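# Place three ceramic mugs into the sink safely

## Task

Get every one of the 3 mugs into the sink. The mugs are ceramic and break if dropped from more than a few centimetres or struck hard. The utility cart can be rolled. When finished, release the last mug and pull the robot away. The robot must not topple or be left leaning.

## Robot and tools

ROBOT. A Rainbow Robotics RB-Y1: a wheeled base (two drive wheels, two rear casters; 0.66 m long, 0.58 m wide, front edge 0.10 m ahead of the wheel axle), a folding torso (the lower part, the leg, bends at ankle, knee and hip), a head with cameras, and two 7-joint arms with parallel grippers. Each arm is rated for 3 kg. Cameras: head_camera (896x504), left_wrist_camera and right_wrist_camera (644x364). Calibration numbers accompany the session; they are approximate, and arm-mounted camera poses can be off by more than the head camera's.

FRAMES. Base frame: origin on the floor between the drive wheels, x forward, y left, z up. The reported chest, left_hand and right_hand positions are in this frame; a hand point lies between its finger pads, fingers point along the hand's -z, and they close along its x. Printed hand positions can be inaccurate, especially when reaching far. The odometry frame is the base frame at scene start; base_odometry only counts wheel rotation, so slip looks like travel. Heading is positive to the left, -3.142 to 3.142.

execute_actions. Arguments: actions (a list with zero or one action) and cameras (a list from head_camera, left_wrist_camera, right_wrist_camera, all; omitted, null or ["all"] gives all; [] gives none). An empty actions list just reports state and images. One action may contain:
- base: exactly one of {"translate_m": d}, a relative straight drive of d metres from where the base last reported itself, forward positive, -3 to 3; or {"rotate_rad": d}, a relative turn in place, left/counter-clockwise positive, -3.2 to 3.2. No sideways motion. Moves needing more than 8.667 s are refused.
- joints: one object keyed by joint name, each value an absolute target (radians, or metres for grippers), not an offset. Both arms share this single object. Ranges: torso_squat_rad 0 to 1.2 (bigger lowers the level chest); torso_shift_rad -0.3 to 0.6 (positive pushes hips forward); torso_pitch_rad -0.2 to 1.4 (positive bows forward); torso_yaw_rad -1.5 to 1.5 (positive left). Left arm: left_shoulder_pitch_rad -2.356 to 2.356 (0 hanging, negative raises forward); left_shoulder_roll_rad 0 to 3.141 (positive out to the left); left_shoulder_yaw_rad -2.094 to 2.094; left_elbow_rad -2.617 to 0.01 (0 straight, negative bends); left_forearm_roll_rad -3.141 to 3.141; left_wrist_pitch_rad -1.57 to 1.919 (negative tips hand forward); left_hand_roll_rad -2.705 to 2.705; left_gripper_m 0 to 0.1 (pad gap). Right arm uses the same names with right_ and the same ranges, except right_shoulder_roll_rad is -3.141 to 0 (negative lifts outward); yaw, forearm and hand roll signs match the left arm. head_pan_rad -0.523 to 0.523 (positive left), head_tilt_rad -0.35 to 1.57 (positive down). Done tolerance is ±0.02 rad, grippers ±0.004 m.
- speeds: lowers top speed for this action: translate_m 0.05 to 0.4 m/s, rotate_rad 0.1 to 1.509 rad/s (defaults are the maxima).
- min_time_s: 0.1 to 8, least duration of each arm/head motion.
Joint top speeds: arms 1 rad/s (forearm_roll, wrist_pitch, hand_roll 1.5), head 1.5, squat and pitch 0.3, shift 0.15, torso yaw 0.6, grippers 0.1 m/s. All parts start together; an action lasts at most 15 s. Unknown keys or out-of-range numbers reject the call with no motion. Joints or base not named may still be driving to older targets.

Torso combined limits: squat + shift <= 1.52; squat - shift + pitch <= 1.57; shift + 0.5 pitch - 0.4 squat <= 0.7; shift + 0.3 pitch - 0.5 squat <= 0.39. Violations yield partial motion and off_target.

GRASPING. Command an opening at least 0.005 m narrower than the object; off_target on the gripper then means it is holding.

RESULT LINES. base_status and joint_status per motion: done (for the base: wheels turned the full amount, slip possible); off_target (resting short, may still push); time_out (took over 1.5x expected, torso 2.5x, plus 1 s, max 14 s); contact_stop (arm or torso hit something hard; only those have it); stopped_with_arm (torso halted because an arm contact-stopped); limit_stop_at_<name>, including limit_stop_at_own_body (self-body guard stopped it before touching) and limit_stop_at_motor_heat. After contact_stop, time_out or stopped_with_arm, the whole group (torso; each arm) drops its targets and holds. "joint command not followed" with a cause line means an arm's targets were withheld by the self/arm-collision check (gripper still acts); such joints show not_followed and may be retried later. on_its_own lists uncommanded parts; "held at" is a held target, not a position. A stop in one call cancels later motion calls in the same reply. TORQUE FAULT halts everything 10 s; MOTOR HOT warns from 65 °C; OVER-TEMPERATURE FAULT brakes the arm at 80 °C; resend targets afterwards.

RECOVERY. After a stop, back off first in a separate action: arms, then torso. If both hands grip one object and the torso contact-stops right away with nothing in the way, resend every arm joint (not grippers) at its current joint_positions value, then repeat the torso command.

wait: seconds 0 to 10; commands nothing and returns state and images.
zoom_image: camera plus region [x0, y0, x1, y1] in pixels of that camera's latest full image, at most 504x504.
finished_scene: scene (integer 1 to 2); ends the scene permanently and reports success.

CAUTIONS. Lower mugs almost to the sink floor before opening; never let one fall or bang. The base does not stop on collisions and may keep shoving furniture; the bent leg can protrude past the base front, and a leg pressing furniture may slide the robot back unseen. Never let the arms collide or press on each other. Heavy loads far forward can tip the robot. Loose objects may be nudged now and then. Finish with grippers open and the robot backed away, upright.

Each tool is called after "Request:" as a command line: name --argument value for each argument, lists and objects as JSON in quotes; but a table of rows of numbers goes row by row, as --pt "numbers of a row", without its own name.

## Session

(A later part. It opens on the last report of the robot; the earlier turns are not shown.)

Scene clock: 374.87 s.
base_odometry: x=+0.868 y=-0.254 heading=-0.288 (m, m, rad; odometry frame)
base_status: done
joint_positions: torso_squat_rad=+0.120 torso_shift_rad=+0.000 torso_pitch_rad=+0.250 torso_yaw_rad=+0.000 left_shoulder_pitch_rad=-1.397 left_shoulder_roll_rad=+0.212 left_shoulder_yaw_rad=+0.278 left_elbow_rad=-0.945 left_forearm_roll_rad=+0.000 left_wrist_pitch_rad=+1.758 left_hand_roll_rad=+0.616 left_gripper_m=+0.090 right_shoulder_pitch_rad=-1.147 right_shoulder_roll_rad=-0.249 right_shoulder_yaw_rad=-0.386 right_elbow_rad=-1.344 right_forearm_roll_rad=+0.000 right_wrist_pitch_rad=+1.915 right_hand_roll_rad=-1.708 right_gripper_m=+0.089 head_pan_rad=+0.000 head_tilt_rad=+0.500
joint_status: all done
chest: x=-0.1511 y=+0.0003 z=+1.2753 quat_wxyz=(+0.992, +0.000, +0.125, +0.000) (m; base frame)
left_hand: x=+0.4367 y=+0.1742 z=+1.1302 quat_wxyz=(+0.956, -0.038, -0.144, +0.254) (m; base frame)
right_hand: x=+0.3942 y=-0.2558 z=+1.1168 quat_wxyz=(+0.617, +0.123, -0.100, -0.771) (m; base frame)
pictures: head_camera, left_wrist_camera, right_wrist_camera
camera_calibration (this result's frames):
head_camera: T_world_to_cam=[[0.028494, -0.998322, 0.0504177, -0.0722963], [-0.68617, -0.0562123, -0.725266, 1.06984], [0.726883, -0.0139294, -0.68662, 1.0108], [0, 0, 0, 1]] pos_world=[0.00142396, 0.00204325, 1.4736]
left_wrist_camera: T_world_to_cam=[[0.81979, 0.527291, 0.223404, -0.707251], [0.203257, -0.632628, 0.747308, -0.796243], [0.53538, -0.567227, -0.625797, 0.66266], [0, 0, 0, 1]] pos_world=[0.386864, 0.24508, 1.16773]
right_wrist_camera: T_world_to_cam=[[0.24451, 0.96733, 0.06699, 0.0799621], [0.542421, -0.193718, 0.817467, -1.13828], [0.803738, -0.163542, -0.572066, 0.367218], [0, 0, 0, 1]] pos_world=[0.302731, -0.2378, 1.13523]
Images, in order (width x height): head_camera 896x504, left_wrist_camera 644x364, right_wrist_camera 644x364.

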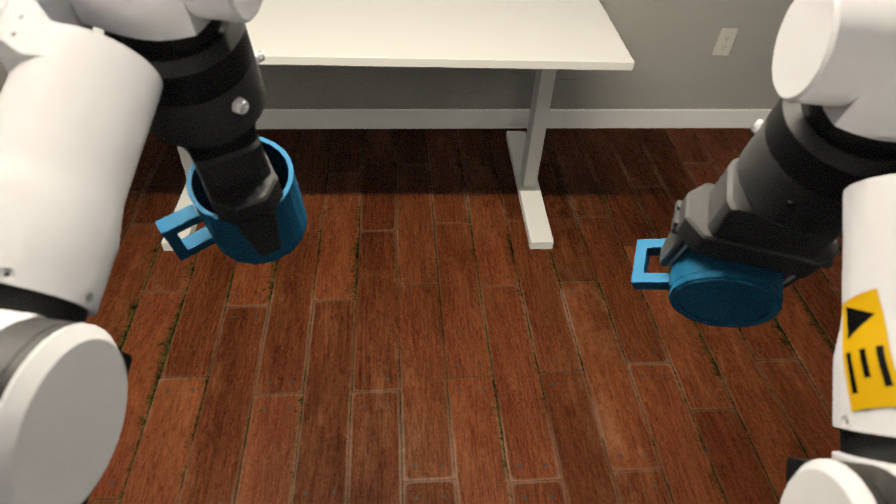

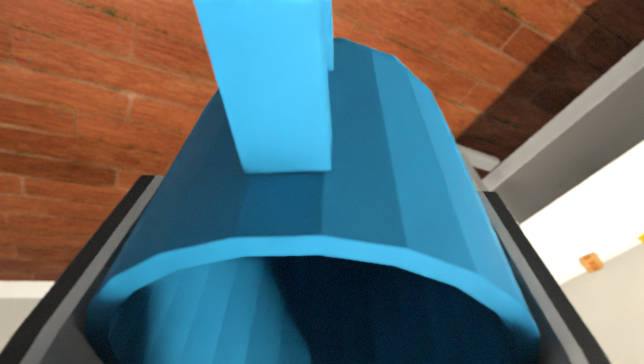

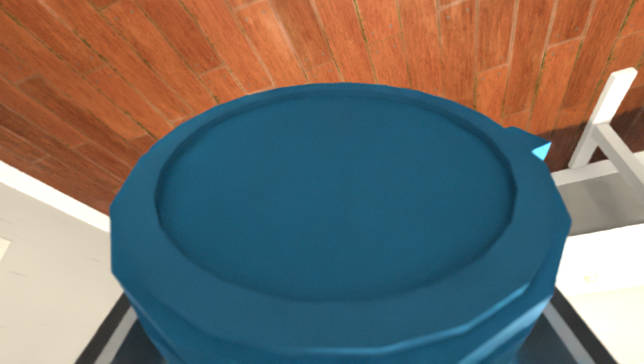

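Request:
execute_actions --actions '[{"base":{"rotate_rad":-2.85},"joints":{"left_shoulder_pitch_rad":-1.165,"left_shoulder_roll_rad":0.119,"left_shoulder_yaw_rad":0.1955,"left_elbow_rad":-1.053,"left_wrist_pitch_rad":1.626,"left_hand_roll_rad":1.72,"right_shoulder_pitch_rad":-1.165,"right_shoulder_roll_rad":-0.119,"right_shoulder_yaw_rad":-0.1955,"right_elbow_rad":-1.053,"right_wrist_pitch_rad":1.626,"right_hand_roll_rad":-1.72,"head_tilt_rad":0.1},"min_time_s":3.5}]'

Scene clock: 452.77 s.
base_odometry: x=+0.868 y=-0.254 heading=-3.137 (m, m, rad; odometry frame)
base_status: done
joint_positions: torso_squat_rad=+0.120 torso_shift_rad=+0.000 torso_pitch_rad=+0.250 torso_yaw_rad=+0.000 left_shoulder_pitch_rad=-1.165 left_shoulder_roll_rad=+0.119 left_shoulder_yaw_rad=+0.196 left_elbow_rad=-1.053 left_forearm_roll_rad=+0.000 left_wrist_pitch_rad=+1.626 left_hand_roll_rad=+1.720 left_gripper_m=+0.090 right_shoulder_pitch_rad=-1.164 right_shoulder_roll_rad=-0.119 right_shoulder_yaw_rad=-0.196 right_elbow_rad=-1.053 right_forearm_roll_rad=+0.000 right_wrist_pitch_rad=+1.626 right_hand_roll_rad=-1.720 right_gripper_m=+0.089 head_pan_rad=+0.000 head_tilt_rad=+0.100
joint_status: all done
chest: x=-0.1511 y=+0.0003 z=+1.2753 quat_wxyz=(+0.992, +0.000, +0.125, +0.000) (m; base frame)
left_hand: x=+0.4132 y=+0.1545 z=+1.0355 quat_wxyz=(+0.700, -0.105, -0.104, +0.699) (m; base frame)
right_hand: x=+0.4130 y=-0.1544 z=+1.0352 quat_wxyz=(+0.700, +0.105, -0.103, -0.699) (m; base frame)
pictures: head_camera, left_wrist_camera, right_wrist_camera
camera_calibration (this result's frames):
head_camera: T_world_to_cam=[[0.0065816, -0.998319, 0.0575822, -0.0845484], [-0.349601, -0.0562469, -0.935209, 1.40416], [0.936876, -0.0139756, -0.349383, 0.534049], [0, 0, 0, 1]] pos_world=[-0.00888611, 0.00203695, 1.50464]
left_wrist_camera: T_world_to_cam=[[-0.0240482, 0.998927, -0.0395691, -0.108335], [0.531699, 0.0462983, 0.845667, -1.07569], [0.846592, -0.000702145, -0.532243, 0.291893], [0, 0, 0, 1]] pos_world=[0.322224, 0.158226, 1.06075]
right_wrist_camera: T_world_to_cam=[[0.0371175, 0.999309, 0.00194528, 0.140724], [0.584305, -0.0232821, 0.8112, -1.0466], [0.810685, -0.0289731, -0.584765, 0.353122], [0, 0, 0, 1]] pos_world=[0.32004, -0.154763, 1.05522]
Images, in order (width x height): head_camera 896x504, left_wrist_camera 644x364, right_wrist_camera 644x364.

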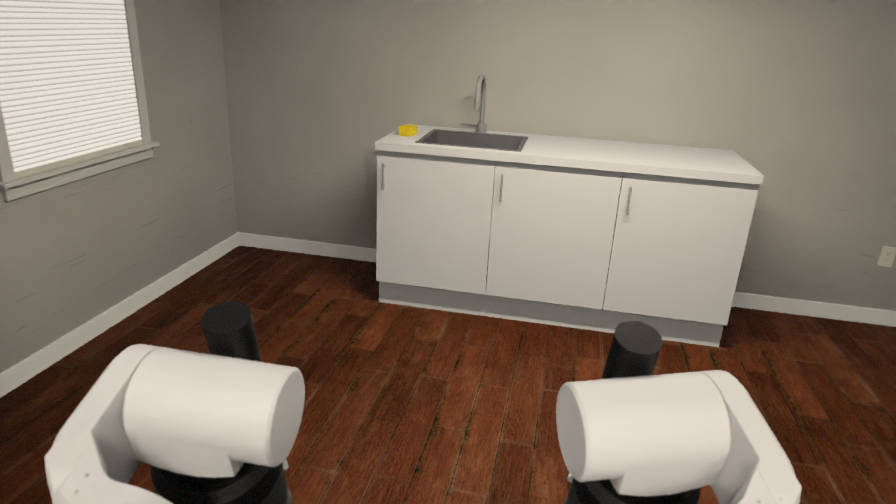

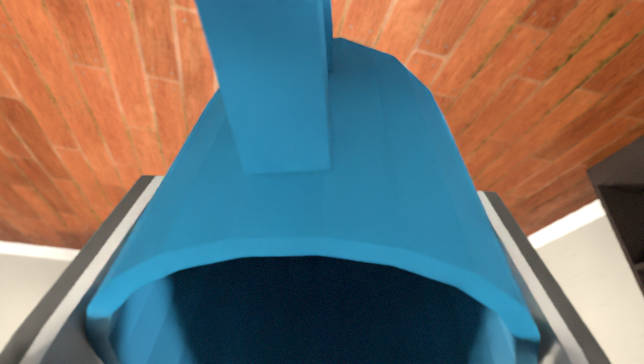

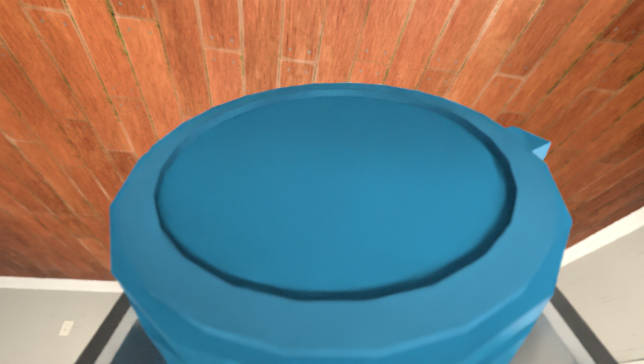

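Request:
zoom_image --camera "head_camera" --region '[360, 60, 560, 180]'

Region (360, 60, 560, 180) of head_camera's 896x504 image, scaled by 2.520, with more detail than that image has; it fills the top 302 rows of this view, and the rest is white.

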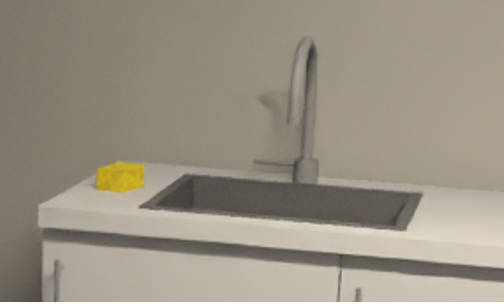

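Request:
execute_actions --actions '[{"base":{"translate_m":2.58},"joints":{"head_tilt_rad":0.5}}]' --cameras '["head_camera"]'

Request:
execute_actions --actions '[{"base":{"rotate_rad":-0.208}}]' --cameras '["head_camera"]'

Scene clock: 483.97 s.
base_odometry: x=-1.712 y=-0.265 heading=-3.137 (m, m, rad; odometry frame)
base_status: done
joint_positions: torso_squat_rad=+0.120 torso_shift_rad=+0.000 torso_pitch_rad=+0.250 torso_yaw_rad=+0.000 left_shoulder_pitch_rad=-1.165 left_shoulder_roll_rad=+0.119 left_shoulder_yaw_rad=+0.196 left_elbow_rad=-1.053 left_forearm_roll_rad=+0.000 left_wrist_pitch_rad=+1.626 left_hand_roll_rad=+1.720 left_gripper_m=+0.090 right_shoulder_pitch_rad=-1.164 right_shoulder_roll_rad=-0.119 right_shoulder_yaw_rad=-0.196 right_elbow_rad=-1.053 right_forearm_roll_rad=+0.000 right_wrist_pitch_rad=+1.626 right_hand_roll_rad=-1.720 right_gripper_m=+0.089 head_pan_rad=+0.000 head_tilt_rad=+0.500
joint_status: all done
chest: x=-0.1510 y=+0.0003 z=+1.2753 quat_wxyz=(+0.992, +0.000, +0.125, +0.000) (m; base frame)
left_hand: x=+0.4132 y=+0.1546 z=+1.0353 quat_wxyz=(+0.700, -0.105, -0.103, +0.699) (m; base frame)
right_hand: x=+0.4131 y=-0.1543 z=+1.0351 quat_wxyz=(+0.700, +0.105, -0.103, -0.699) (m; base frame)
pictures: head_camera
camera_calibration (this result's frames):
head_camera: T_world_to_cam=[[0.0285212, -0.998322, 0.0503994, -0.0722768], [-0.686322, -0.0562148, -0.725122, 1.06972], [0.726739, -0.0139088, -0.686773, 1.01087], [0, 0, 0, 1]] pos_world=[0.00159459, 0.00203819, 1.47355]
Images, in order (width x height): head_camera 896x504.

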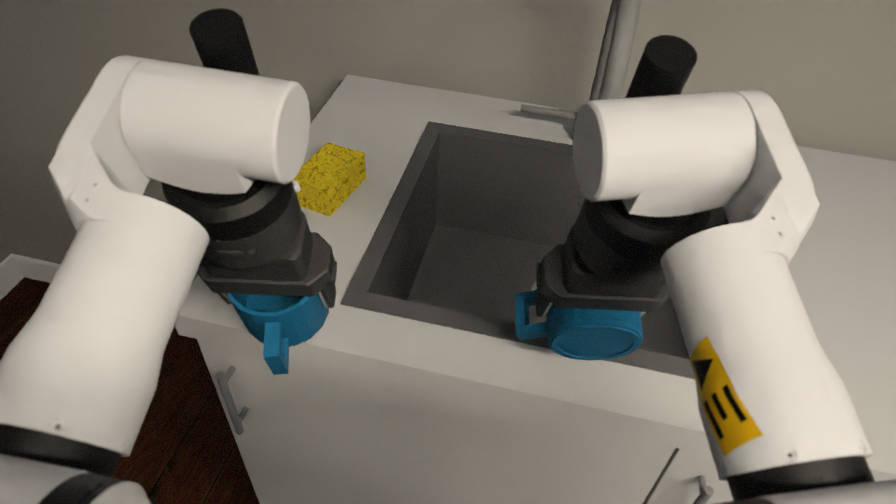

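Scene clock: 485.60 s.
base_odometry: x=-1.712 y=-0.265 heading=+2.938 (m, m, rad; odometry frame)
base_status: done
joint_positions: torso_squat_rad=+0.120 torso_shift_rad=+0.000 torso_pitch_rad=+0.250 torso_yaw_rad=+0.000 left_shoulder_pitch_rad=-1.165 left_shoulder_roll_rad=+0.119 left_shoulder_yaw_rad=+0.196 left_elbow_rad=-1.053 left_forearm_roll_rad=+0.000 left_wrist_pitch_rad=+1.626 left_hand_roll_rad=+1.720 left_gripper_m=+0.090 right_shoulder_pitch_rad=-1.164 right_shoulder_roll_rad=-0.119 right_shoulder_yaw_rad=-0.196 right_elbow_rad=-1.053 right_forearm_roll_rad=+0.000 right_wrist_pitch_rad=+1.626 right_hand_roll_rad=-1.720 right_gripper_m=+0.089 head_pan_rad=+0.000 head_tilt_rad=+0.500
joint_status: not commanded
chest: x=-0.1510 y=+0.0003 z=+1.2753 quat_wxyz=(+0.992, +0.000, +0.125, +0.000) (m; base frame)
left_hand: x=+0.4132 y=+0.1546 z=+1.0353 quat_wxyz=(+0.700, -0.105, -0.103, +0.699) (m; base frame)
right_hand: x=+0.4131 y=-0.1543 z=+1.0351 quat_wxyz=(+0.700, +0.105, -0.103, -0.699) (m; base frame)
pictures: head_camera
camera_calibration (this result's frames):
head_camera: T_world_to_cam=[[0.028526, -0.998321, 0.050421, -0.0722784], [-0.686315, -0.0562339, -0.725127, 1.06972], [0.726745, -0.0139197, -0.686766, 1.01087], [0, 0, 0, 1]] pos_world=[0.00158395, 0.00206845, 1.47356]
Images, in order (width x height): head_camera 896x504.

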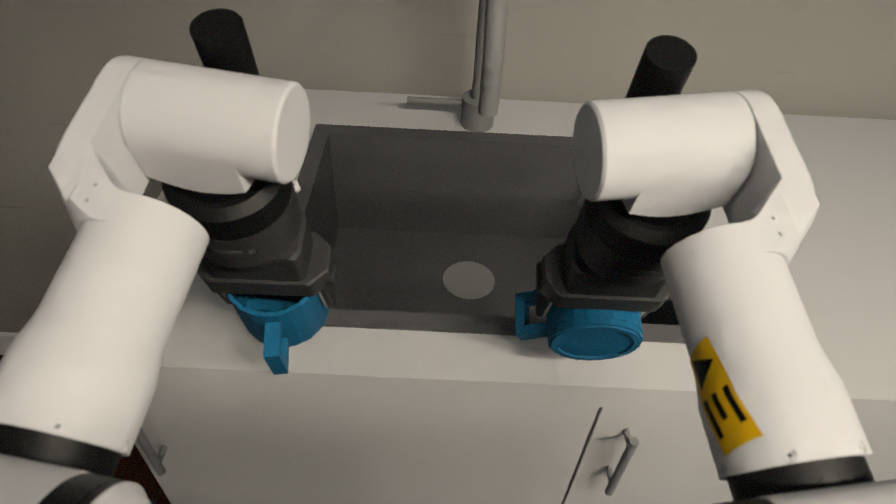

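Request:
execute_actions --actions '[{"base":{"translate_m":0.22},"joints":{"torso_shift_rad":0.13,"left_shoulder_pitch_rad":-1.177,"left_shoulder_roll_rad":0.064,"left_shoulder_yaw_rad":0.107,"left_hand_roll_rad":1.828,"right_shoulder_pitch_rad":-1.152,"right_shoulder_roll_rad":-0.176,"right_shoulder_yaw_rad":-0.28,"right_hand_roll_rad":-1.617,"head_tilt_rad":0.6},"min_time_s":1.2}]'

Scene clock: 531.50 s.
base_odometry: x=-1.927 y=-0.220 heading=+2.938 (m, m, rad; odometry frame)
base_status: done
joint_positions: torso_squat_rad=+0.120 torso_shift_rad=+0.130 torso_pitch_rad=+0.251 torso_yaw_rad=+0.000 left_shoulder_pitch_rad=-1.177 left_shoulder_roll_rad=+0.064 left_shoulder_yaw_rad=+0.107 left_elbow_rad=-1.053 left_forearm_roll_rad=+0.000 left_wrist_pitch_rad=+1.626 left_hand_roll_rad=+1.828 left_gripper_m=+0.090 right_shoulder_pitch_rad=-1.152 right_shoulder_roll_rad=-0.176 right_shoulder_yaw_rad=-0.280 right_elbow_rad=-1.053 right_forearm_roll_rad=+0.000 right_wrist_pitch_rad=+1.626 right_hand_roll_rad=-1.617 right_gripper_m=+0.089 head_pan_rad=+0.000 head_tilt_rad=+0.600
joint_status: all done
chest: x=-0.0610 y=+0.0003 z=+1.2693 quat_wxyz=(+0.992, +0.000, +0.125, +0.000) (m; base frame)
left_hand: x=+0.4953 y=+0.1101 z=+1.0283 quat_wxyz=(+0.699, -0.105, -0.105, +0.699) (m; base frame)
right_hand: x=+0.5077 y=-0.1998 z=+1.0310 quat_wxyz=(+0.699, +0.105, -0.104, -0.700) (m; base frame)
pictures: head_camera, left_wrist_camera, right_wrist_camera
camera_calibration (this result's frames):
head_camera: T_world_to_cam=[[0.0334372, -0.998321, 0.0472965, -0.0700462], [-0.755457, -0.056229, -0.652781, 1.02247], [0.654344, -0.0139034, -0.756069, 1.04307], [0, 0, 0, 1]] pos_world=[0.0922461, 0.00206618, 1.4594]
left_wrist_camera: T_world_to_cam=[[-0.0254106, 0.998952, -0.0380587, -0.0631212], [0.52918, 0.0457409, 0.847276, -1.11152], [0.848129, 0.0013899, -0.529788, 0.214927], [0, 0, 0, 1]] pos_world=[0.404302, 0.113598, 1.05322]
right_wrist_camera: T_world_to_cam=[[0.038263, 0.999267, 0.000639303, 0.183283], [0.583351, -0.0228566, 0.811898, -1.09981], [0.811318, -0.0306927, -0.583799, 0.270904], [0, 0, 0, 1]] pos_world=[0.414772, -0.199971, 1.05097]
Images, in order (width x height): head_camera 896x504, left_wrist_camera 644x364, right_wrist_camera 644x364.

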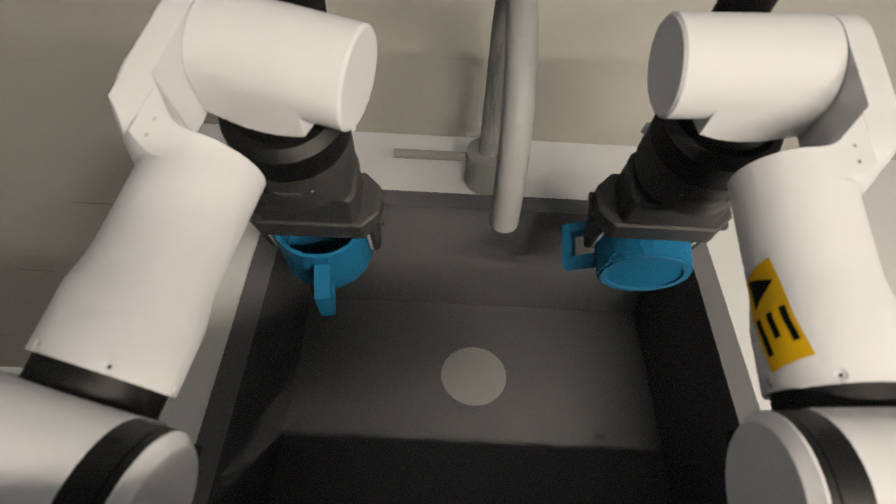

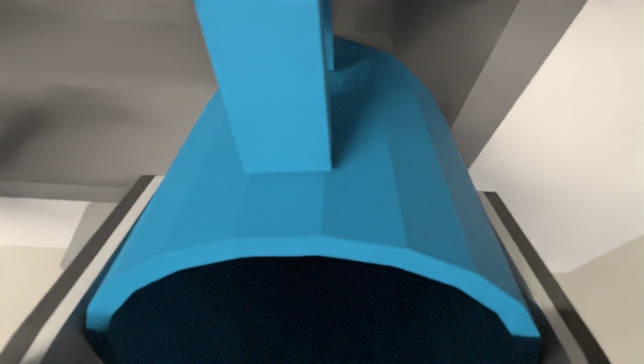

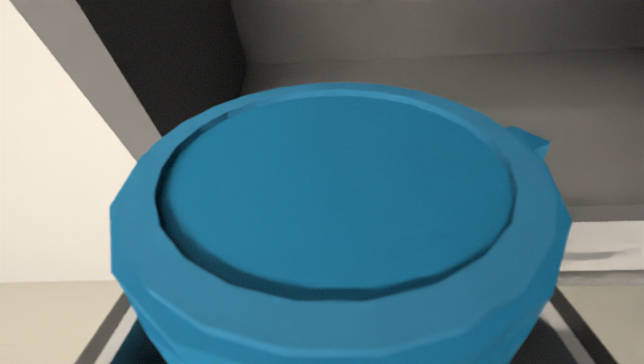

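Request:
execute_actions --actions '[{"joints":{"torso_squat_rad":0.40,"torso_pitch_rad":0.55,"head_tilt_rad":0.45}}]'

Scene clock: 545.30 s.
base_odometry: x=-1.927 y=-0.220 heading=+2.938 (m, m, rad; odometry frame)
base_status: not commanded
joint_positions: torso_squat_rad=+0.400 torso_shift_rad=+0.130 torso_pitch_rad=+0.550 torso_yaw_rad=+0.000 left_shoulder_pitch_rad=-1.177 left_shoulder_roll_rad=+0.064 left_shoulder_yaw_rad=+0.107 left_elbow_rad=-1.053 left_forearm_roll_rad=+0.000 left_wrist_pitch_rad=+1.626 left_hand_roll_rad=+1.828 left_gripper_m=+0.090 right_shoulder_pitch_rad=-1.152 right_shoulder_roll_rad=-0.176 right_shoulder_yaw_rad=-0.280 right_elbow_rad=-1.053 right_forearm_roll_rad=+0.000 right_wrist_pitch_rad=+1.626 right_hand_roll_rad=-1.617 right_gripper_m=+0.089 head_pan_rad=+0.000 head_tilt_rad=+0.450
joint_status: all done
chest: x=+0.0175 y=+0.0002 z=+1.1835 quat_wxyz=(+0.962, +0.000, +0.272, +0.000) (m; base frame)
left_hand: x=+0.4779 y=+0.1099 z=+0.7890 quat_wxyz=(+0.707, +0.000, +0.000, +0.707) (m; base frame)
right_hand: x=+0.4904 y=-0.1999 z=+0.7879 quat_wxyz=(+0.707, -0.001, +0.001, -0.707) (m; base frame)
pictures: head_camera, left_wrist_camera, right_wrist_camera
camera_calibration (this result's frames):
head_camera: T_world_to_cam=[[0.0399758, -0.998325, 0.0418225, -0.0626053], [-0.844422, -0.0561306, -0.532729, 0.897594], [0.534184, -0.0140196, -0.845252, 1.00698], [0, 0, 0, 1]] pos_world=[0.222537, 0.00199949, 1.33195]
left_wrist_camera: T_world_to_cam=[[-0.0353352, 0.998957, -0.0289183, -0.0749963], [0.755709, 0.0456435, 0.653315, -0.85475], [0.653954, 0.00123125, -0.756534, 0.374652], [0, 0, 0, 1]] pos_world=[0.398287, 0.113471, 0.839689]
right_wrist_camera: T_world_to_cam=[[0.0369238, 0.99926, -0.0107427, 0.193871], [0.797161, -0.0229698, 0.60333, -0.832831], [0.602637, -0.030841, -0.797419, 0.4136], [0, 0, 0, 1]] pos_world=[0.407491, -0.200102, 0.834367]
Images, in order (width x height): head_camera 896x504, left_wrist_camera 644x364, right_wrist_camera 644x364.

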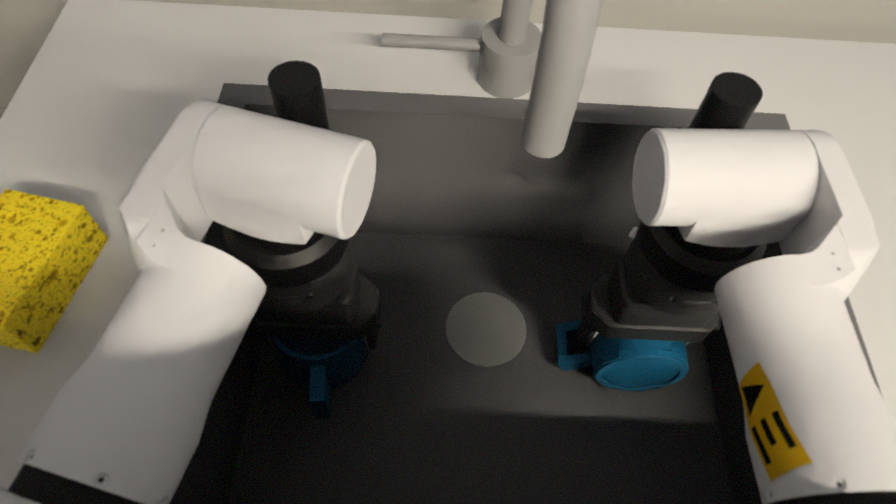

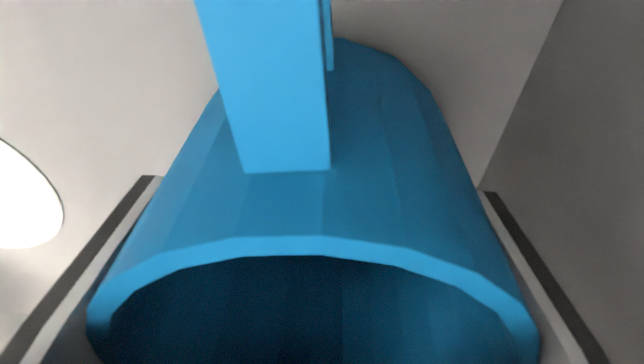

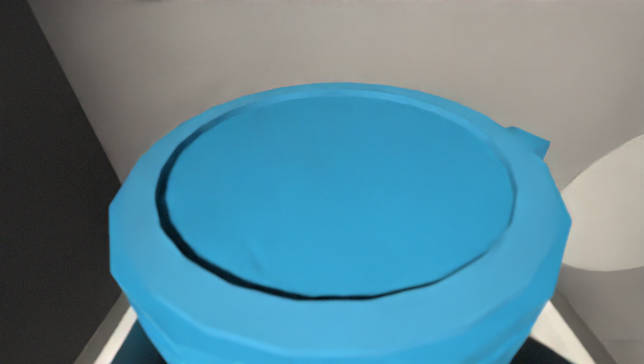

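Request:
execute_actions --actions '[{"joints":{"torso_squat_rad":0.421}}]' --cameras '[]'

Request:
execute_actions --actions '[{"joints":{"left_gripper_m":0.1,"right_gripper_m":0.1}}]'

Scene clock: 551.17 s.
base_odometry: x=-1.927 y=-0.220 heading=+2.938 (m, m, rad; odometry frame)
base_status: not commanded
joint_positions: torso_squat_rad=+0.421 torso_shift_rad=+0.130 torso_pitch_rad=+0.550 torso_yaw_rad=+0.000 left_shoulder_pitch_rad=-1.177 left_shoulder_roll_rad=+0.064 left_shoulder_yaw_rad=+0.107 left_elbow_rad=-1.053 left_forearm_roll_rad=+0.000 left_wrist_pitch_rad=+1.626 left_hand_roll_rad=+1.828 left_gripper_m=+0.090 right_shoulder_pitch_rad=-1.152 right_shoulder_roll_rad=-0.176 right_shoulder_yaw_rad=-0.280 right_elbow_rad=-1.053 right_forearm_roll_rad=+0.000 right_wrist_pitch_rad=+1.626 right_hand_roll_rad=-1.617 right_gripper_m=+0.089 head_pan_rad=+0.000 head_tilt_rad=+0.450
joint_status: all done
chest: x=+0.0167 y=+0.0002 z=+1.1778 quat_wxyz=(+0.962, +0.000, +0.272, +0.000) (m; base frame)
left_hand: x=+0.4771 y=+0.1099 z=+0.7833 quat_wxyz=(+0.707, +0.000, +0.000, +0.707) (m; base frame)
right_hand: x=+0.4896 y=-0.1999 z=+0.7822 quat_wxyz=(+0.707, -0.001, +0.001, -0.707) (m; base frame)
pictures: none
No camera images: the call's "cameras" was empty. Leave "cameras" out to get every camera's image.

Scene clock: 551.87 s.
base_odometry: x=-1.927 y=-0.220 heading=+2.938 (m, m, rad; odometry frame)
base_status: not commanded
joint_positions: torso_squat_rad=+0.421 torso_shift_rad=+0.130 torso_pitch_rad=+0.550 torso_yaw_rad=+0.000 left_shoulder_pitch_rad=-1.177 left_shoulder_roll_rad=+0.064 left_shoulder_yaw_rad=+0.107 left_elbow_rad=-1.053 left_forearm_roll_rad=+0.000 left_wrist_pitch_rad=+1.626 left_hand_roll_rad=+1.828 left_gripper_m=+0.099 right_shoulder_pitch_rad=-1.152 right_shoulder_roll_rad=-0.176 right_shoulder_yaw_rad=-0.280 right_elbow_rad=-1.053 right_forearm_roll_rad=+0.000 right_wrist_pitch_rad=+1.626 right_hand_roll_rad=-1.617 right_gripper_m=+0.099 head_pan_rad=+0.000 head_tilt_rad=+0.450
joint_status: all done
chest: x=+0.0166 y=+0.0002 z=+1.1778 quat_wxyz=(+0.962, +0.000, +0.272, +0.000) (m; base frame)
left_hand: x=+0.4772 y=+0.1099 z=+0.7834 quat_wxyz=(+0.707, +0.000, +0.000, +0.707) (m; base frame)
right_hand: x=+0.4896 y=-0.1999 z=+0.7822 quat_wxyz=(+0.707, -0.001, +0.001, -0.707) (m; base frame)
pictures: head_camera, left_wrist_camera, right_wrist_camera
camera_calibration (this result's frames):
head_camera: T_world_to_cam=[[0.0399657, -0.998325, 0.0418322, -0.0623425], [-0.844291, -0.0561307, -0.532938, 0.894016], [0.534393, -0.0140193, -0.84512, 1.00241], [0, 0, 0, 1]] pos_world=[0.221618, 0.00199681, 1.32622]
left_wrist_camera: T_world_to_cam=[[-0.0352919, 0.998957, -0.028978, -0.0751269], [0.755421, 0.0456493, 0.653648, -0.850674], [0.654289, 0.00117786, -0.756244, 0.37051], [0, 0, 0, 1]] pos_world=[0.397545, 0.113445, 0.83406]
right_wrist_camera: T_world_to_cam=[[0.036931, 0.99926, -0.0107391, 0.19384], [0.797004, -0.0229697, 0.603537, -0.828881], [0.602844, -0.0308484, -0.797263, 0.409336], [0, 0, 0, 1]] pos_world=[0.406697, -0.200109, 0.82869]
Images, in order (width x height): head_camera 896x504, left_wrist_camera 644x364, right_wrist_camera 644x364.

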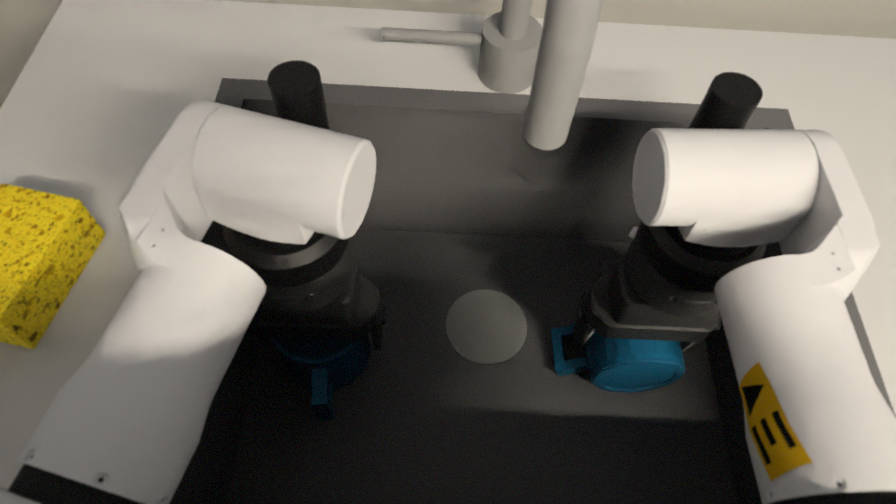

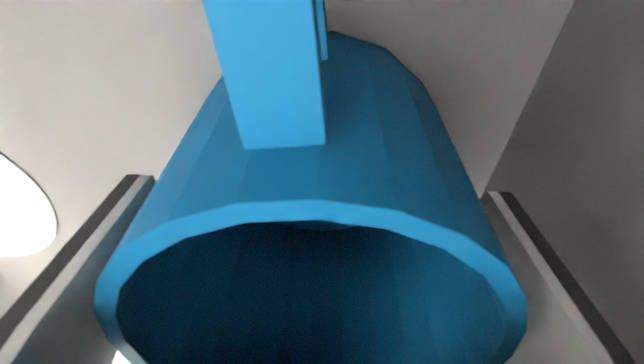

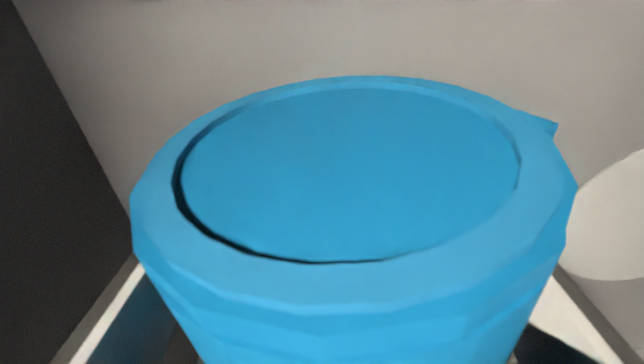

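Request:
execute_actions --actions '[{"joints":{"torso_squat_rad":0.19,"torso_pitch_rad":0.32}}]' --cameras '["head_camera"]'

Scene clock: 588.20 s.
base_odometry: x=-1.927 y=-0.220 heading=+2.938 (m, m, rad; odometry frame)
base_status: not commanded
joint_positions: torso_squat_rad=+0.190 torso_shift_rad=+0.130 torso_pitch_rad=+0.320 torso_yaw_rad=+0.000 left_shoulder_pitch_rad=-1.177 left_shoulder_roll_rad=+0.064 left_shoulder_yaw_rad=+0.107 left_elbow_rad=-1.053 left_forearm_roll_rad=+0.000 left_wrist_pitch_rad=+1.626 left_hand_roll_rad=+1.828 left_gripper_m=+0.099 right_shoulder_pitch_rad=-1.152 right_shoulder_roll_rad=-0.176 right_shoulder_yaw_rad=-0.280 right_elbow_rad=-1.053 right_forearm_roll_rad=+0.000 right_wrist_pitch_rad=+1.626 right_hand_roll_rad=-1.617 right_gripper_m=+0.099 head_pan_rad=+0.000 head_tilt_rad=+0.450
joint_status: all done
chest: x=-0.0416 y=+0.0003 z=+1.2558 quat_wxyz=(+0.987, +0.000, +0.159, +0.000) (m; base frame)
left_hand: x=+0.4968 y=+0.1099 z=+0.9771 quat_wxyz=(+0.702, -0.081, -0.081, +0.702) (m; base frame)
right_hand: x=+0.5092 y=-0.1998 z=+0.9788 quat_wxyz=(+0.702, +0.080, -0.080, -0.703) (m; base frame)
pictures: head_camera
camera_calibration (this result's frames):
head_camera: T_world_to_cam=[[0.0294722, -0.998321, 0.0498611, -0.0737634], [-0.700395, -0.0562146, -0.711538, 1.11673], [0.713146, -0.0139519, -0.700876, 0.925807], [0, 0, 0, 1]] pos_world=[0.124089, 0.00205368, 1.44715]
Images, in order (width x height): head_camera 896x504.

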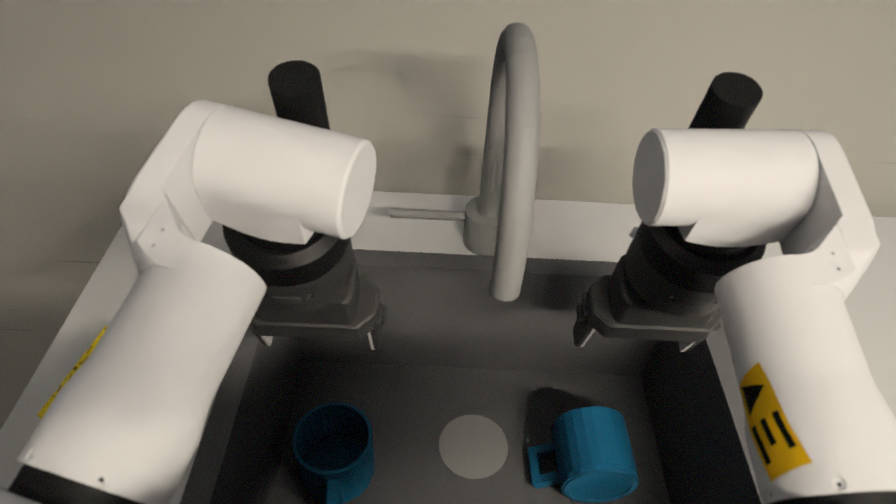

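Request:
execute_actions --actions '[{"base":{"translate_m":-1.0},"joints":{"torso_shift_rad":0.0}}]' --cameras '[]'

Request:
execute_actions --actions '[{"base":{"rotate_rad":-2.82},"joints":{"right_shoulder_pitch_rad":-0.35,"right_shoulder_roll_rad":-0.06,"right_shoulder_yaw_rad":0,"right_elbow_rad":-0.3,"right_wrist_pitch_rad":0.1,"head_tilt_rad":0.0,"left_shoulder_pitch_rad":-1.165,"left_shoulder_roll_rad":0.119,"left_shoulder_yaw_rad":0.1955,"left_hand_roll_rad":1.72},"min_time_s":3}]' --cameras '["head_camera"]'

Scene clock: 599.90 s.
base_odometry: x=-0.948 y=-0.422 heading=+2.938 (m, m, rad; odometry frame)
base_status: done
joint_positions: torso_squat_rad=+0.190 torso_shift_rad=+0.000 torso_pitch_rad=+0.320 torso_yaw_rad=+0.000 left_shoulder_pitch_rad=-1.177 left_shoulder_roll_rad=+0.064 left_shoulder_yaw_rad=+0.107 left_elbow_rad=-1.053 left_forearm_roll_rad=+0.000 left_wrist_pitch_rad=+1.626 left_hand_roll_rad=+1.828 left_gripper_m=+0.099 right_shoulder_pitch_rad=-1.152 right_shoulder_roll_rad=-0.176 right_shoulder_yaw_rad=-0.280 right_elbow_rad=-1.053 right_forearm_roll_rad=+0.000 right_wrist_pitch_rad=+1.626 right_hand_roll_rad=-1.617 right_gripper_m=+0.099 head_pan_rad=+0.000 head_tilt_rad=+0.450
joint_status: all done
chest: x=-0.1307 y=+0.0003 z=+1.2616 quat_wxyz=(+0.987, +0.000, +0.159, +0.000) (m; base frame)
left_hand: x=+0.4078 y=+0.1099 z=+0.9830 quat_wxyz=(+0.703, -0.081, -0.081, +0.702) (m; base frame)
right_hand: x=+0.4202 y=-0.1998 z=+0.9846 quat_wxyz=(+0.702, +0.080, -0.080, -0.703) (m; base frame)
pictures: none
No camera images: the call's "cameras" was empty. Leave "cameras" out to get every camera's image.

Scene clock: 605.00 s.
base_odometry: x=-0.948 y=-0.422 heading=+0.118 (m, m, rad; odometry frame)
base_status: done
joint_positions: torso_squat_rad=+0.190 torso_shift_rad=+0.000 torso_pitch_rad=+0.320 torso_yaw_rad=+0.000 left_shoulder_pitch_rad=-1.165 left_shoulder_roll_rad=+0.119 left_shoulder_yaw_rad=+0.195 left_elbow_rad=-1.053 left_forearm_roll_rad=+0.000 left_wrist_pitch_rad=+1.626 left_hand_roll_rad=+1.720 left_gripper_m=+0.099 right_shoulder_pitch_rad=-0.350 right_shoulder_roll_rad=-0.060 right_shoulder_yaw_rad=+0.000 right_elbow_rad=-0.300 right_forearm_roll_rad=+0.000 right_wrist_pitch_rad=+0.100 right_hand_roll_rad=-1.617 right_gripper_m=+0.099 head_pan_rad=+0.000 head_tilt_rad=+0.000
joint_status: all done
chest: x=-0.1307 y=+0.0003 z=+1.2616 quat_wxyz=(+0.987, +0.000, +0.159, +0.000) (m; base frame)
left_hand: x=+0.4157 y=+0.1543 z=+0.9835 quat_wxyz=(+0.703, -0.081, -0.079, +0.702) (m; base frame)
right_hand: x=+0.0280 y=-0.2358 z=+0.5839 quat_wxyz=(+0.729, +0.067, -0.084, -0.676) (m; base frame)
pictures: head_camera
camera_calibration (this result's frames):
head_camera: T_world_to_cam=[[0.00480918, -0.998317, 0.0577969, -0.084042], [-0.321163, -0.0562776, -0.94535, 1.41402], [0.947012, -0.0140159, -0.320893, 0.455448], [0, 0, 0, 1]] pos_world=[0.0232198, 0.00206039, 1.48775]
Images, in order (width x height): head_camera 896x504.

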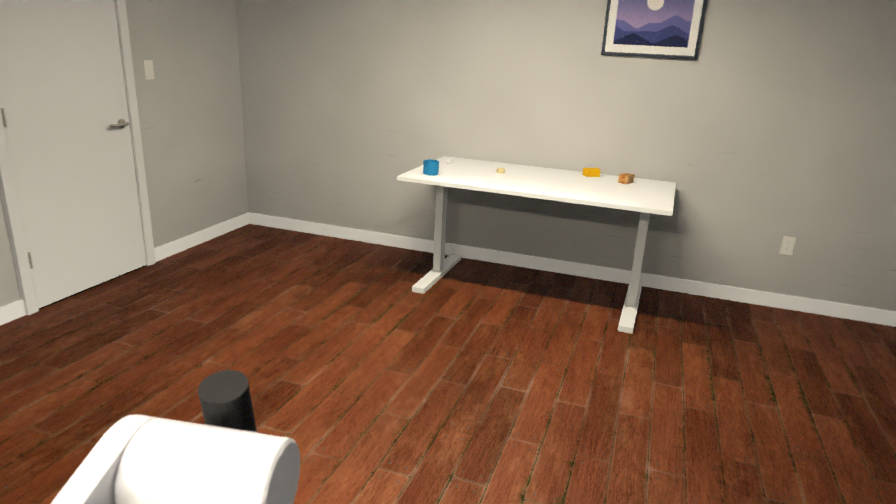

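Request:
execute_actions --actions '[{"base":{"translate_m":2.75},"joints":{"head_tilt_rad":0.35,"head_pan_rad":0.0}}]' --cameras '["head_camera","left_wrist_camera"]'

Scene clock: 619.53 s.
base_odometry: x=+1.783 y=-0.099 heading=+0.118 (m, m, rad; odometry frame)
base_status: done
joint_positions: torso_squat_rad=+0.190 torso_shift_rad=+0.000 torso_pitch_rad=+0.320 torso_yaw_rad=+0.000 left_shoulder_pitch_rad=-1.165 left_shoulder_roll_rad=+0.119 left_shoulder_yaw_rad=+0.195 left_elbow_rad=-1.053 left_forearm_roll_rad=+0.000 left_wrist_pitch_rad=+1.626 left_hand_roll_rad=+1.720 left_gripper_m=+0.099 right_shoulder_pitch_rad=-0.350 right_shoulder_roll_rad=-0.060 right_shoulder_yaw_rad=+0.000 right_elbow_rad=-0.300 right_forearm_roll_rad=+0.000 right_wrist_pitch_rad=+0.100 right_hand_roll_rad=-1.617 right_gripper_m=+0.099 head_pan_rad=+0.000 head_tilt_rad=+0.350
joint_status: all done
chest: x=-0.1307 y=+0.0003 z=+1.2616 quat_wxyz=(+0.987, +0.000, +0.159, +0.000) (m; base frame)
left_hand: x=+0.4156 y=+0.1544 z=+0.9833 quat_wxyz=(+0.703, -0.081, -0.079, +0.702) (m; base frame)
right_hand: x=+0.0280 y=-0.2358 z=+0.5839 quat_wxyz=(+0.729, +0.067, -0.084, -0.676) (m; base frame)
pictures: head_camera, left_wrist_camera
camera_calibration (this result's frames):
head_camera: T_world_to_cam=[[0.0243509, -0.99832, 0.0525752, -0.0755829], [-0.625928, -0.056232, -0.777851, 1.15778], [0.779501, -0.0139669, -0.626246, 0.888629], [0, 0, 0, 1]] pos_world=[0.0338427, 0.00205994, 1.46106]
left_wrist_camera: T_world_to_cam=[[-0.0263019, 0.998948, -0.0375772, -0.111178], [0.588941, 0.0458586, 0.806874, -1.01839], [0.807748, -0.000908431, -0.589527, 0.334473], [0, 0, 0, 1]] pos_world=[0.326676, 0.158067, 1.01472]
Images, in order (width x height): head_camera 896x504, left_wrist_camera 644x364.

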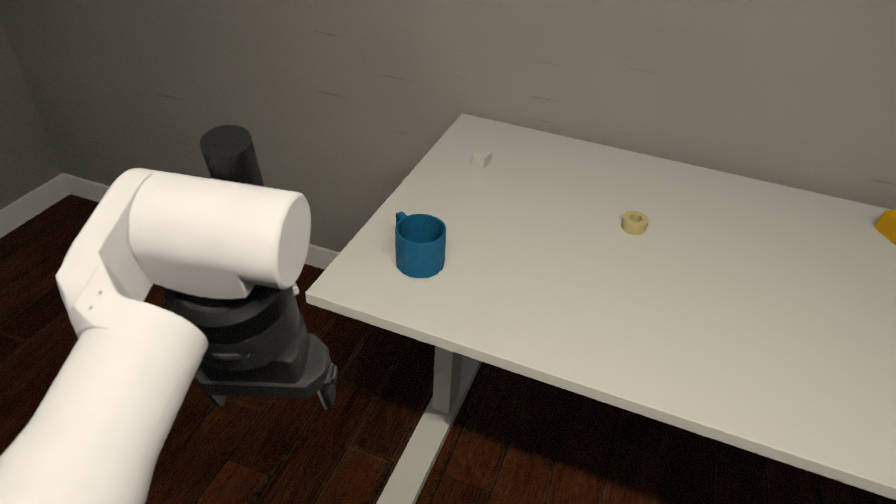

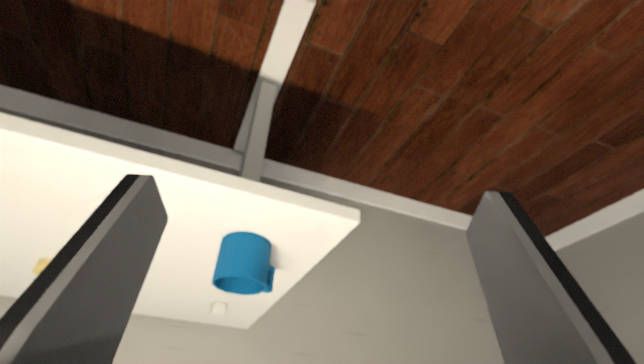

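Request:
zoom_image --camera "head_camera" --region '[370, 195, 470, 295]'

Region (370, 195, 470, 295) of head_camera's 896x504 image, scaled by 5.040, with more detail than that image has.

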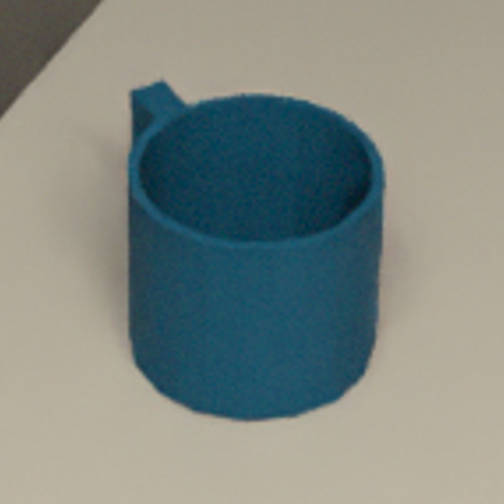

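Request:
execute_actions --actions '[{"base":{"rotate_rad":-0.127},"joints":{"torso_squat_rad":0.453,"torso_pitch_rad":0.55,"head_tilt_rad":0.3}}]' --cameras '["head_camera","left_wrist_camera"]'

Request:
execute_actions --actions '[{"base":{"translate_m":0.36}}]' --cameras '["head_camera","left_wrist_camera"]'

Scene clock: 661.20 s.
base_odometry: x=+1.783 y=-0.098 heading=-0.008 (m, m, rad; odometry frame)
base_status: done
joint_positions: torso_squat_rad=+0.453 torso_shift_rad=+0.000 torso_pitch_rad=+0.550 torso_yaw_rad=+0.000 left_shoulder_pitch_rad=-1.165 left_shoulder_roll_rad=+0.119 left_shoulder_yaw_rad=+0.195 left_elbow_rad=-1.053 left_forearm_roll_rad=+0.000 left_wrist_pitch_rad=+1.626 left_hand_roll_rad=+1.720 left_gripper_m=+0.099 right_shoulder_pitch_rad=-0.350 right_shoulder_roll_rad=-0.060 right_shoulder_yaw_rad=+0.000 right_elbow_rad=-0.300 right_forearm_roll_rad=+0.000 right_wrist_pitch_rad=+0.100 right_hand_roll_rad=-1.617 right_gripper_m=+0.099 head_pan_rad=+0.000 head_tilt_rad=+0.300
joint_status: all done
chest: x=-0.0662 y=+0.0002 z=+1.1737 quat_wxyz=(+0.962, +0.000, +0.272, +0.000) (m; base frame)
left_hand: x=+0.4022 y=+0.1543 z=+0.7781 quat_wxyz=(+0.708, +0.001, +0.002, +0.707) (m; base frame)
right_hand: x=-0.0663 y=-0.2358 z=+0.4776 quat_wxyz=(+0.734, -0.011, +0.000, -0.680) (m; base frame)
pictures: head_camera, left_wrist_camera
camera_calibration (this result's frames):
head_camera: T_world_to_cam=[[0.0332673, -0.998323, 0.0473738, -0.0658736], [-0.755118, -0.0561585, -0.653179, 0.977049], [0.654744, -0.0140434, -0.75572, 0.917239], [0, 0, 0, 1]] pos_world=[0.139423, 0.00198759, 1.33448]
left_wrist_camera: T_world_to_cam=[[-0.0341783, 0.99895, -0.0305152, -0.121548], [0.757435, 0.0458106, 0.651301, -0.791637], [0.652015, -0.000852942, -0.758206, 0.418239], [0, 0, 0, 1]] pos_world=[0.322761, 0.158042, 0.828996]
Images, in order (width x height): head_camera 896x504, left_wrist_camera 644x364.

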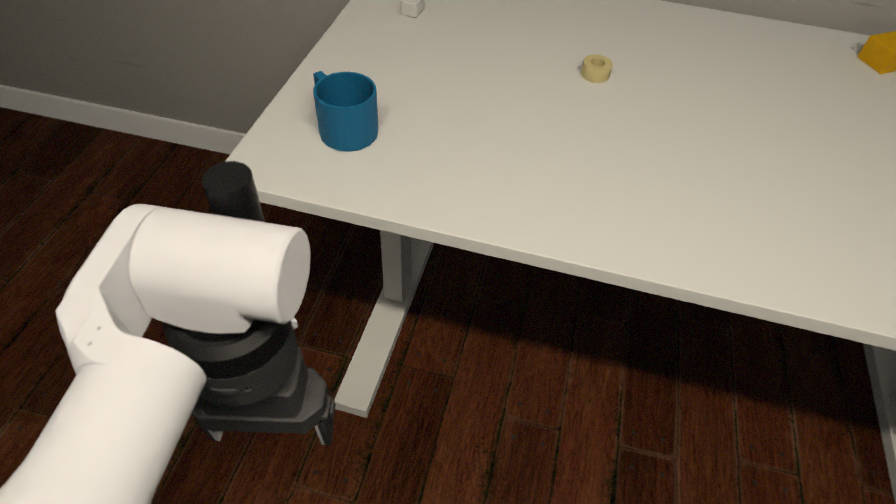

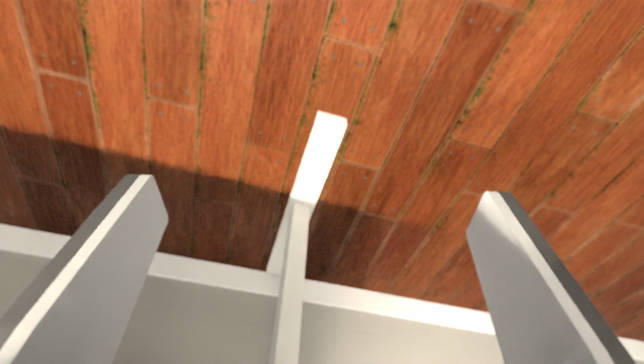

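Scene clock: 663.63 s.
base_odometry: x=+2.143 y=-0.101 heading=-0.008 (m, m, rad; odometry frame)
base_status: done
joint_positions: torso_squat_rad=+0.453 torso_shift_rad=+0.000 torso_pitch_rad=+0.550 torso_yaw_rad=+0.000 left_shoulder_pitch_rad=-1.165 left_shoulder_roll_rad=+0.119 left_shoulder_yaw_rad=+0.195 left_elbow_rad=-1.053 left_forearm_roll_rad=+0.000 left_wrist_pitch_rad=+1.626 left_hand_roll_rad=+1.720 left_gripper_m=+0.099 right_shoulder_pitch_rad=-0.350 right_shoulder_roll_rad=-0.060 right_shoulder_yaw_rad=+0.000 right_elbow_rad=-0.300 right_forearm_roll_rad=+0.000 right_wrist_pitch_rad=+0.100 right_hand_roll_rad=-1.617 right_gripper_m=+0.099 head_pan_rad=+0.000 head_tilt_rad=+0.300
joint_status: not commanded
chest: x=-0.0662 y=+0.0002 z=+1.1737 quat_wxyz=(+0.962, +0.000, +0.272, +0.000) (m; base frame)
left_hand: x=+0.4022 y=+0.1543 z=+0.7781 quat_wxyz=(+0.708, +0.001, +0.002, +0.707) (m; base frame)
right_hand: x=-0.0663 y=-0.2358 z=+0.4776 quat_wxyz=(+0.734, -0.011, +0.000, -0.680) (m; base frame)
pictures: head_camera, left_wrist_camera
camera_calibration (this result's frames):
head_camera: T_world_to_cam=[[0.0332678, -0.998323, 0.0473734, -0.0658724], [-0.755124, -0.0561585, -0.653172, 0.977027], [0.654737, -0.0140432, -0.755726, 0.917249], [0, 0, 0, 1]] pos_world=[0.139411, 0.00198746, 1.33448]
left_wrist_camera: T_world_to_cam=[[-0.0341811, 0.99895, -0.0305113, -0.121553], [0.757421, 0.0458102, 0.651318, -0.791641], [0.652031, -0.000847103, -0.758192, 0.418223], [0, 0, 0, 1]] pos_world=[0.322756, 0.158045, 0.828994]
Images, in order (width x height): head_camera 896x504, left_wrist_camera 644x364.

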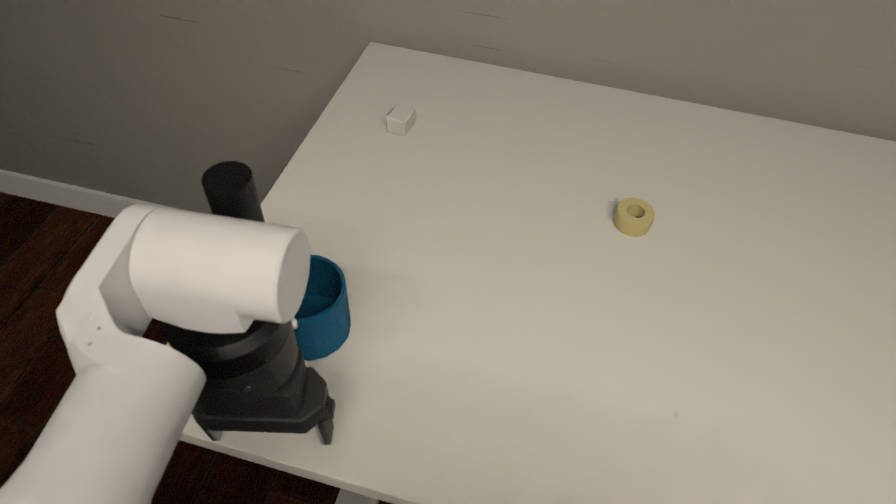

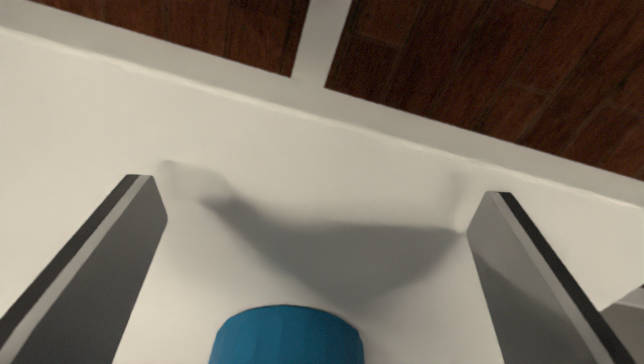

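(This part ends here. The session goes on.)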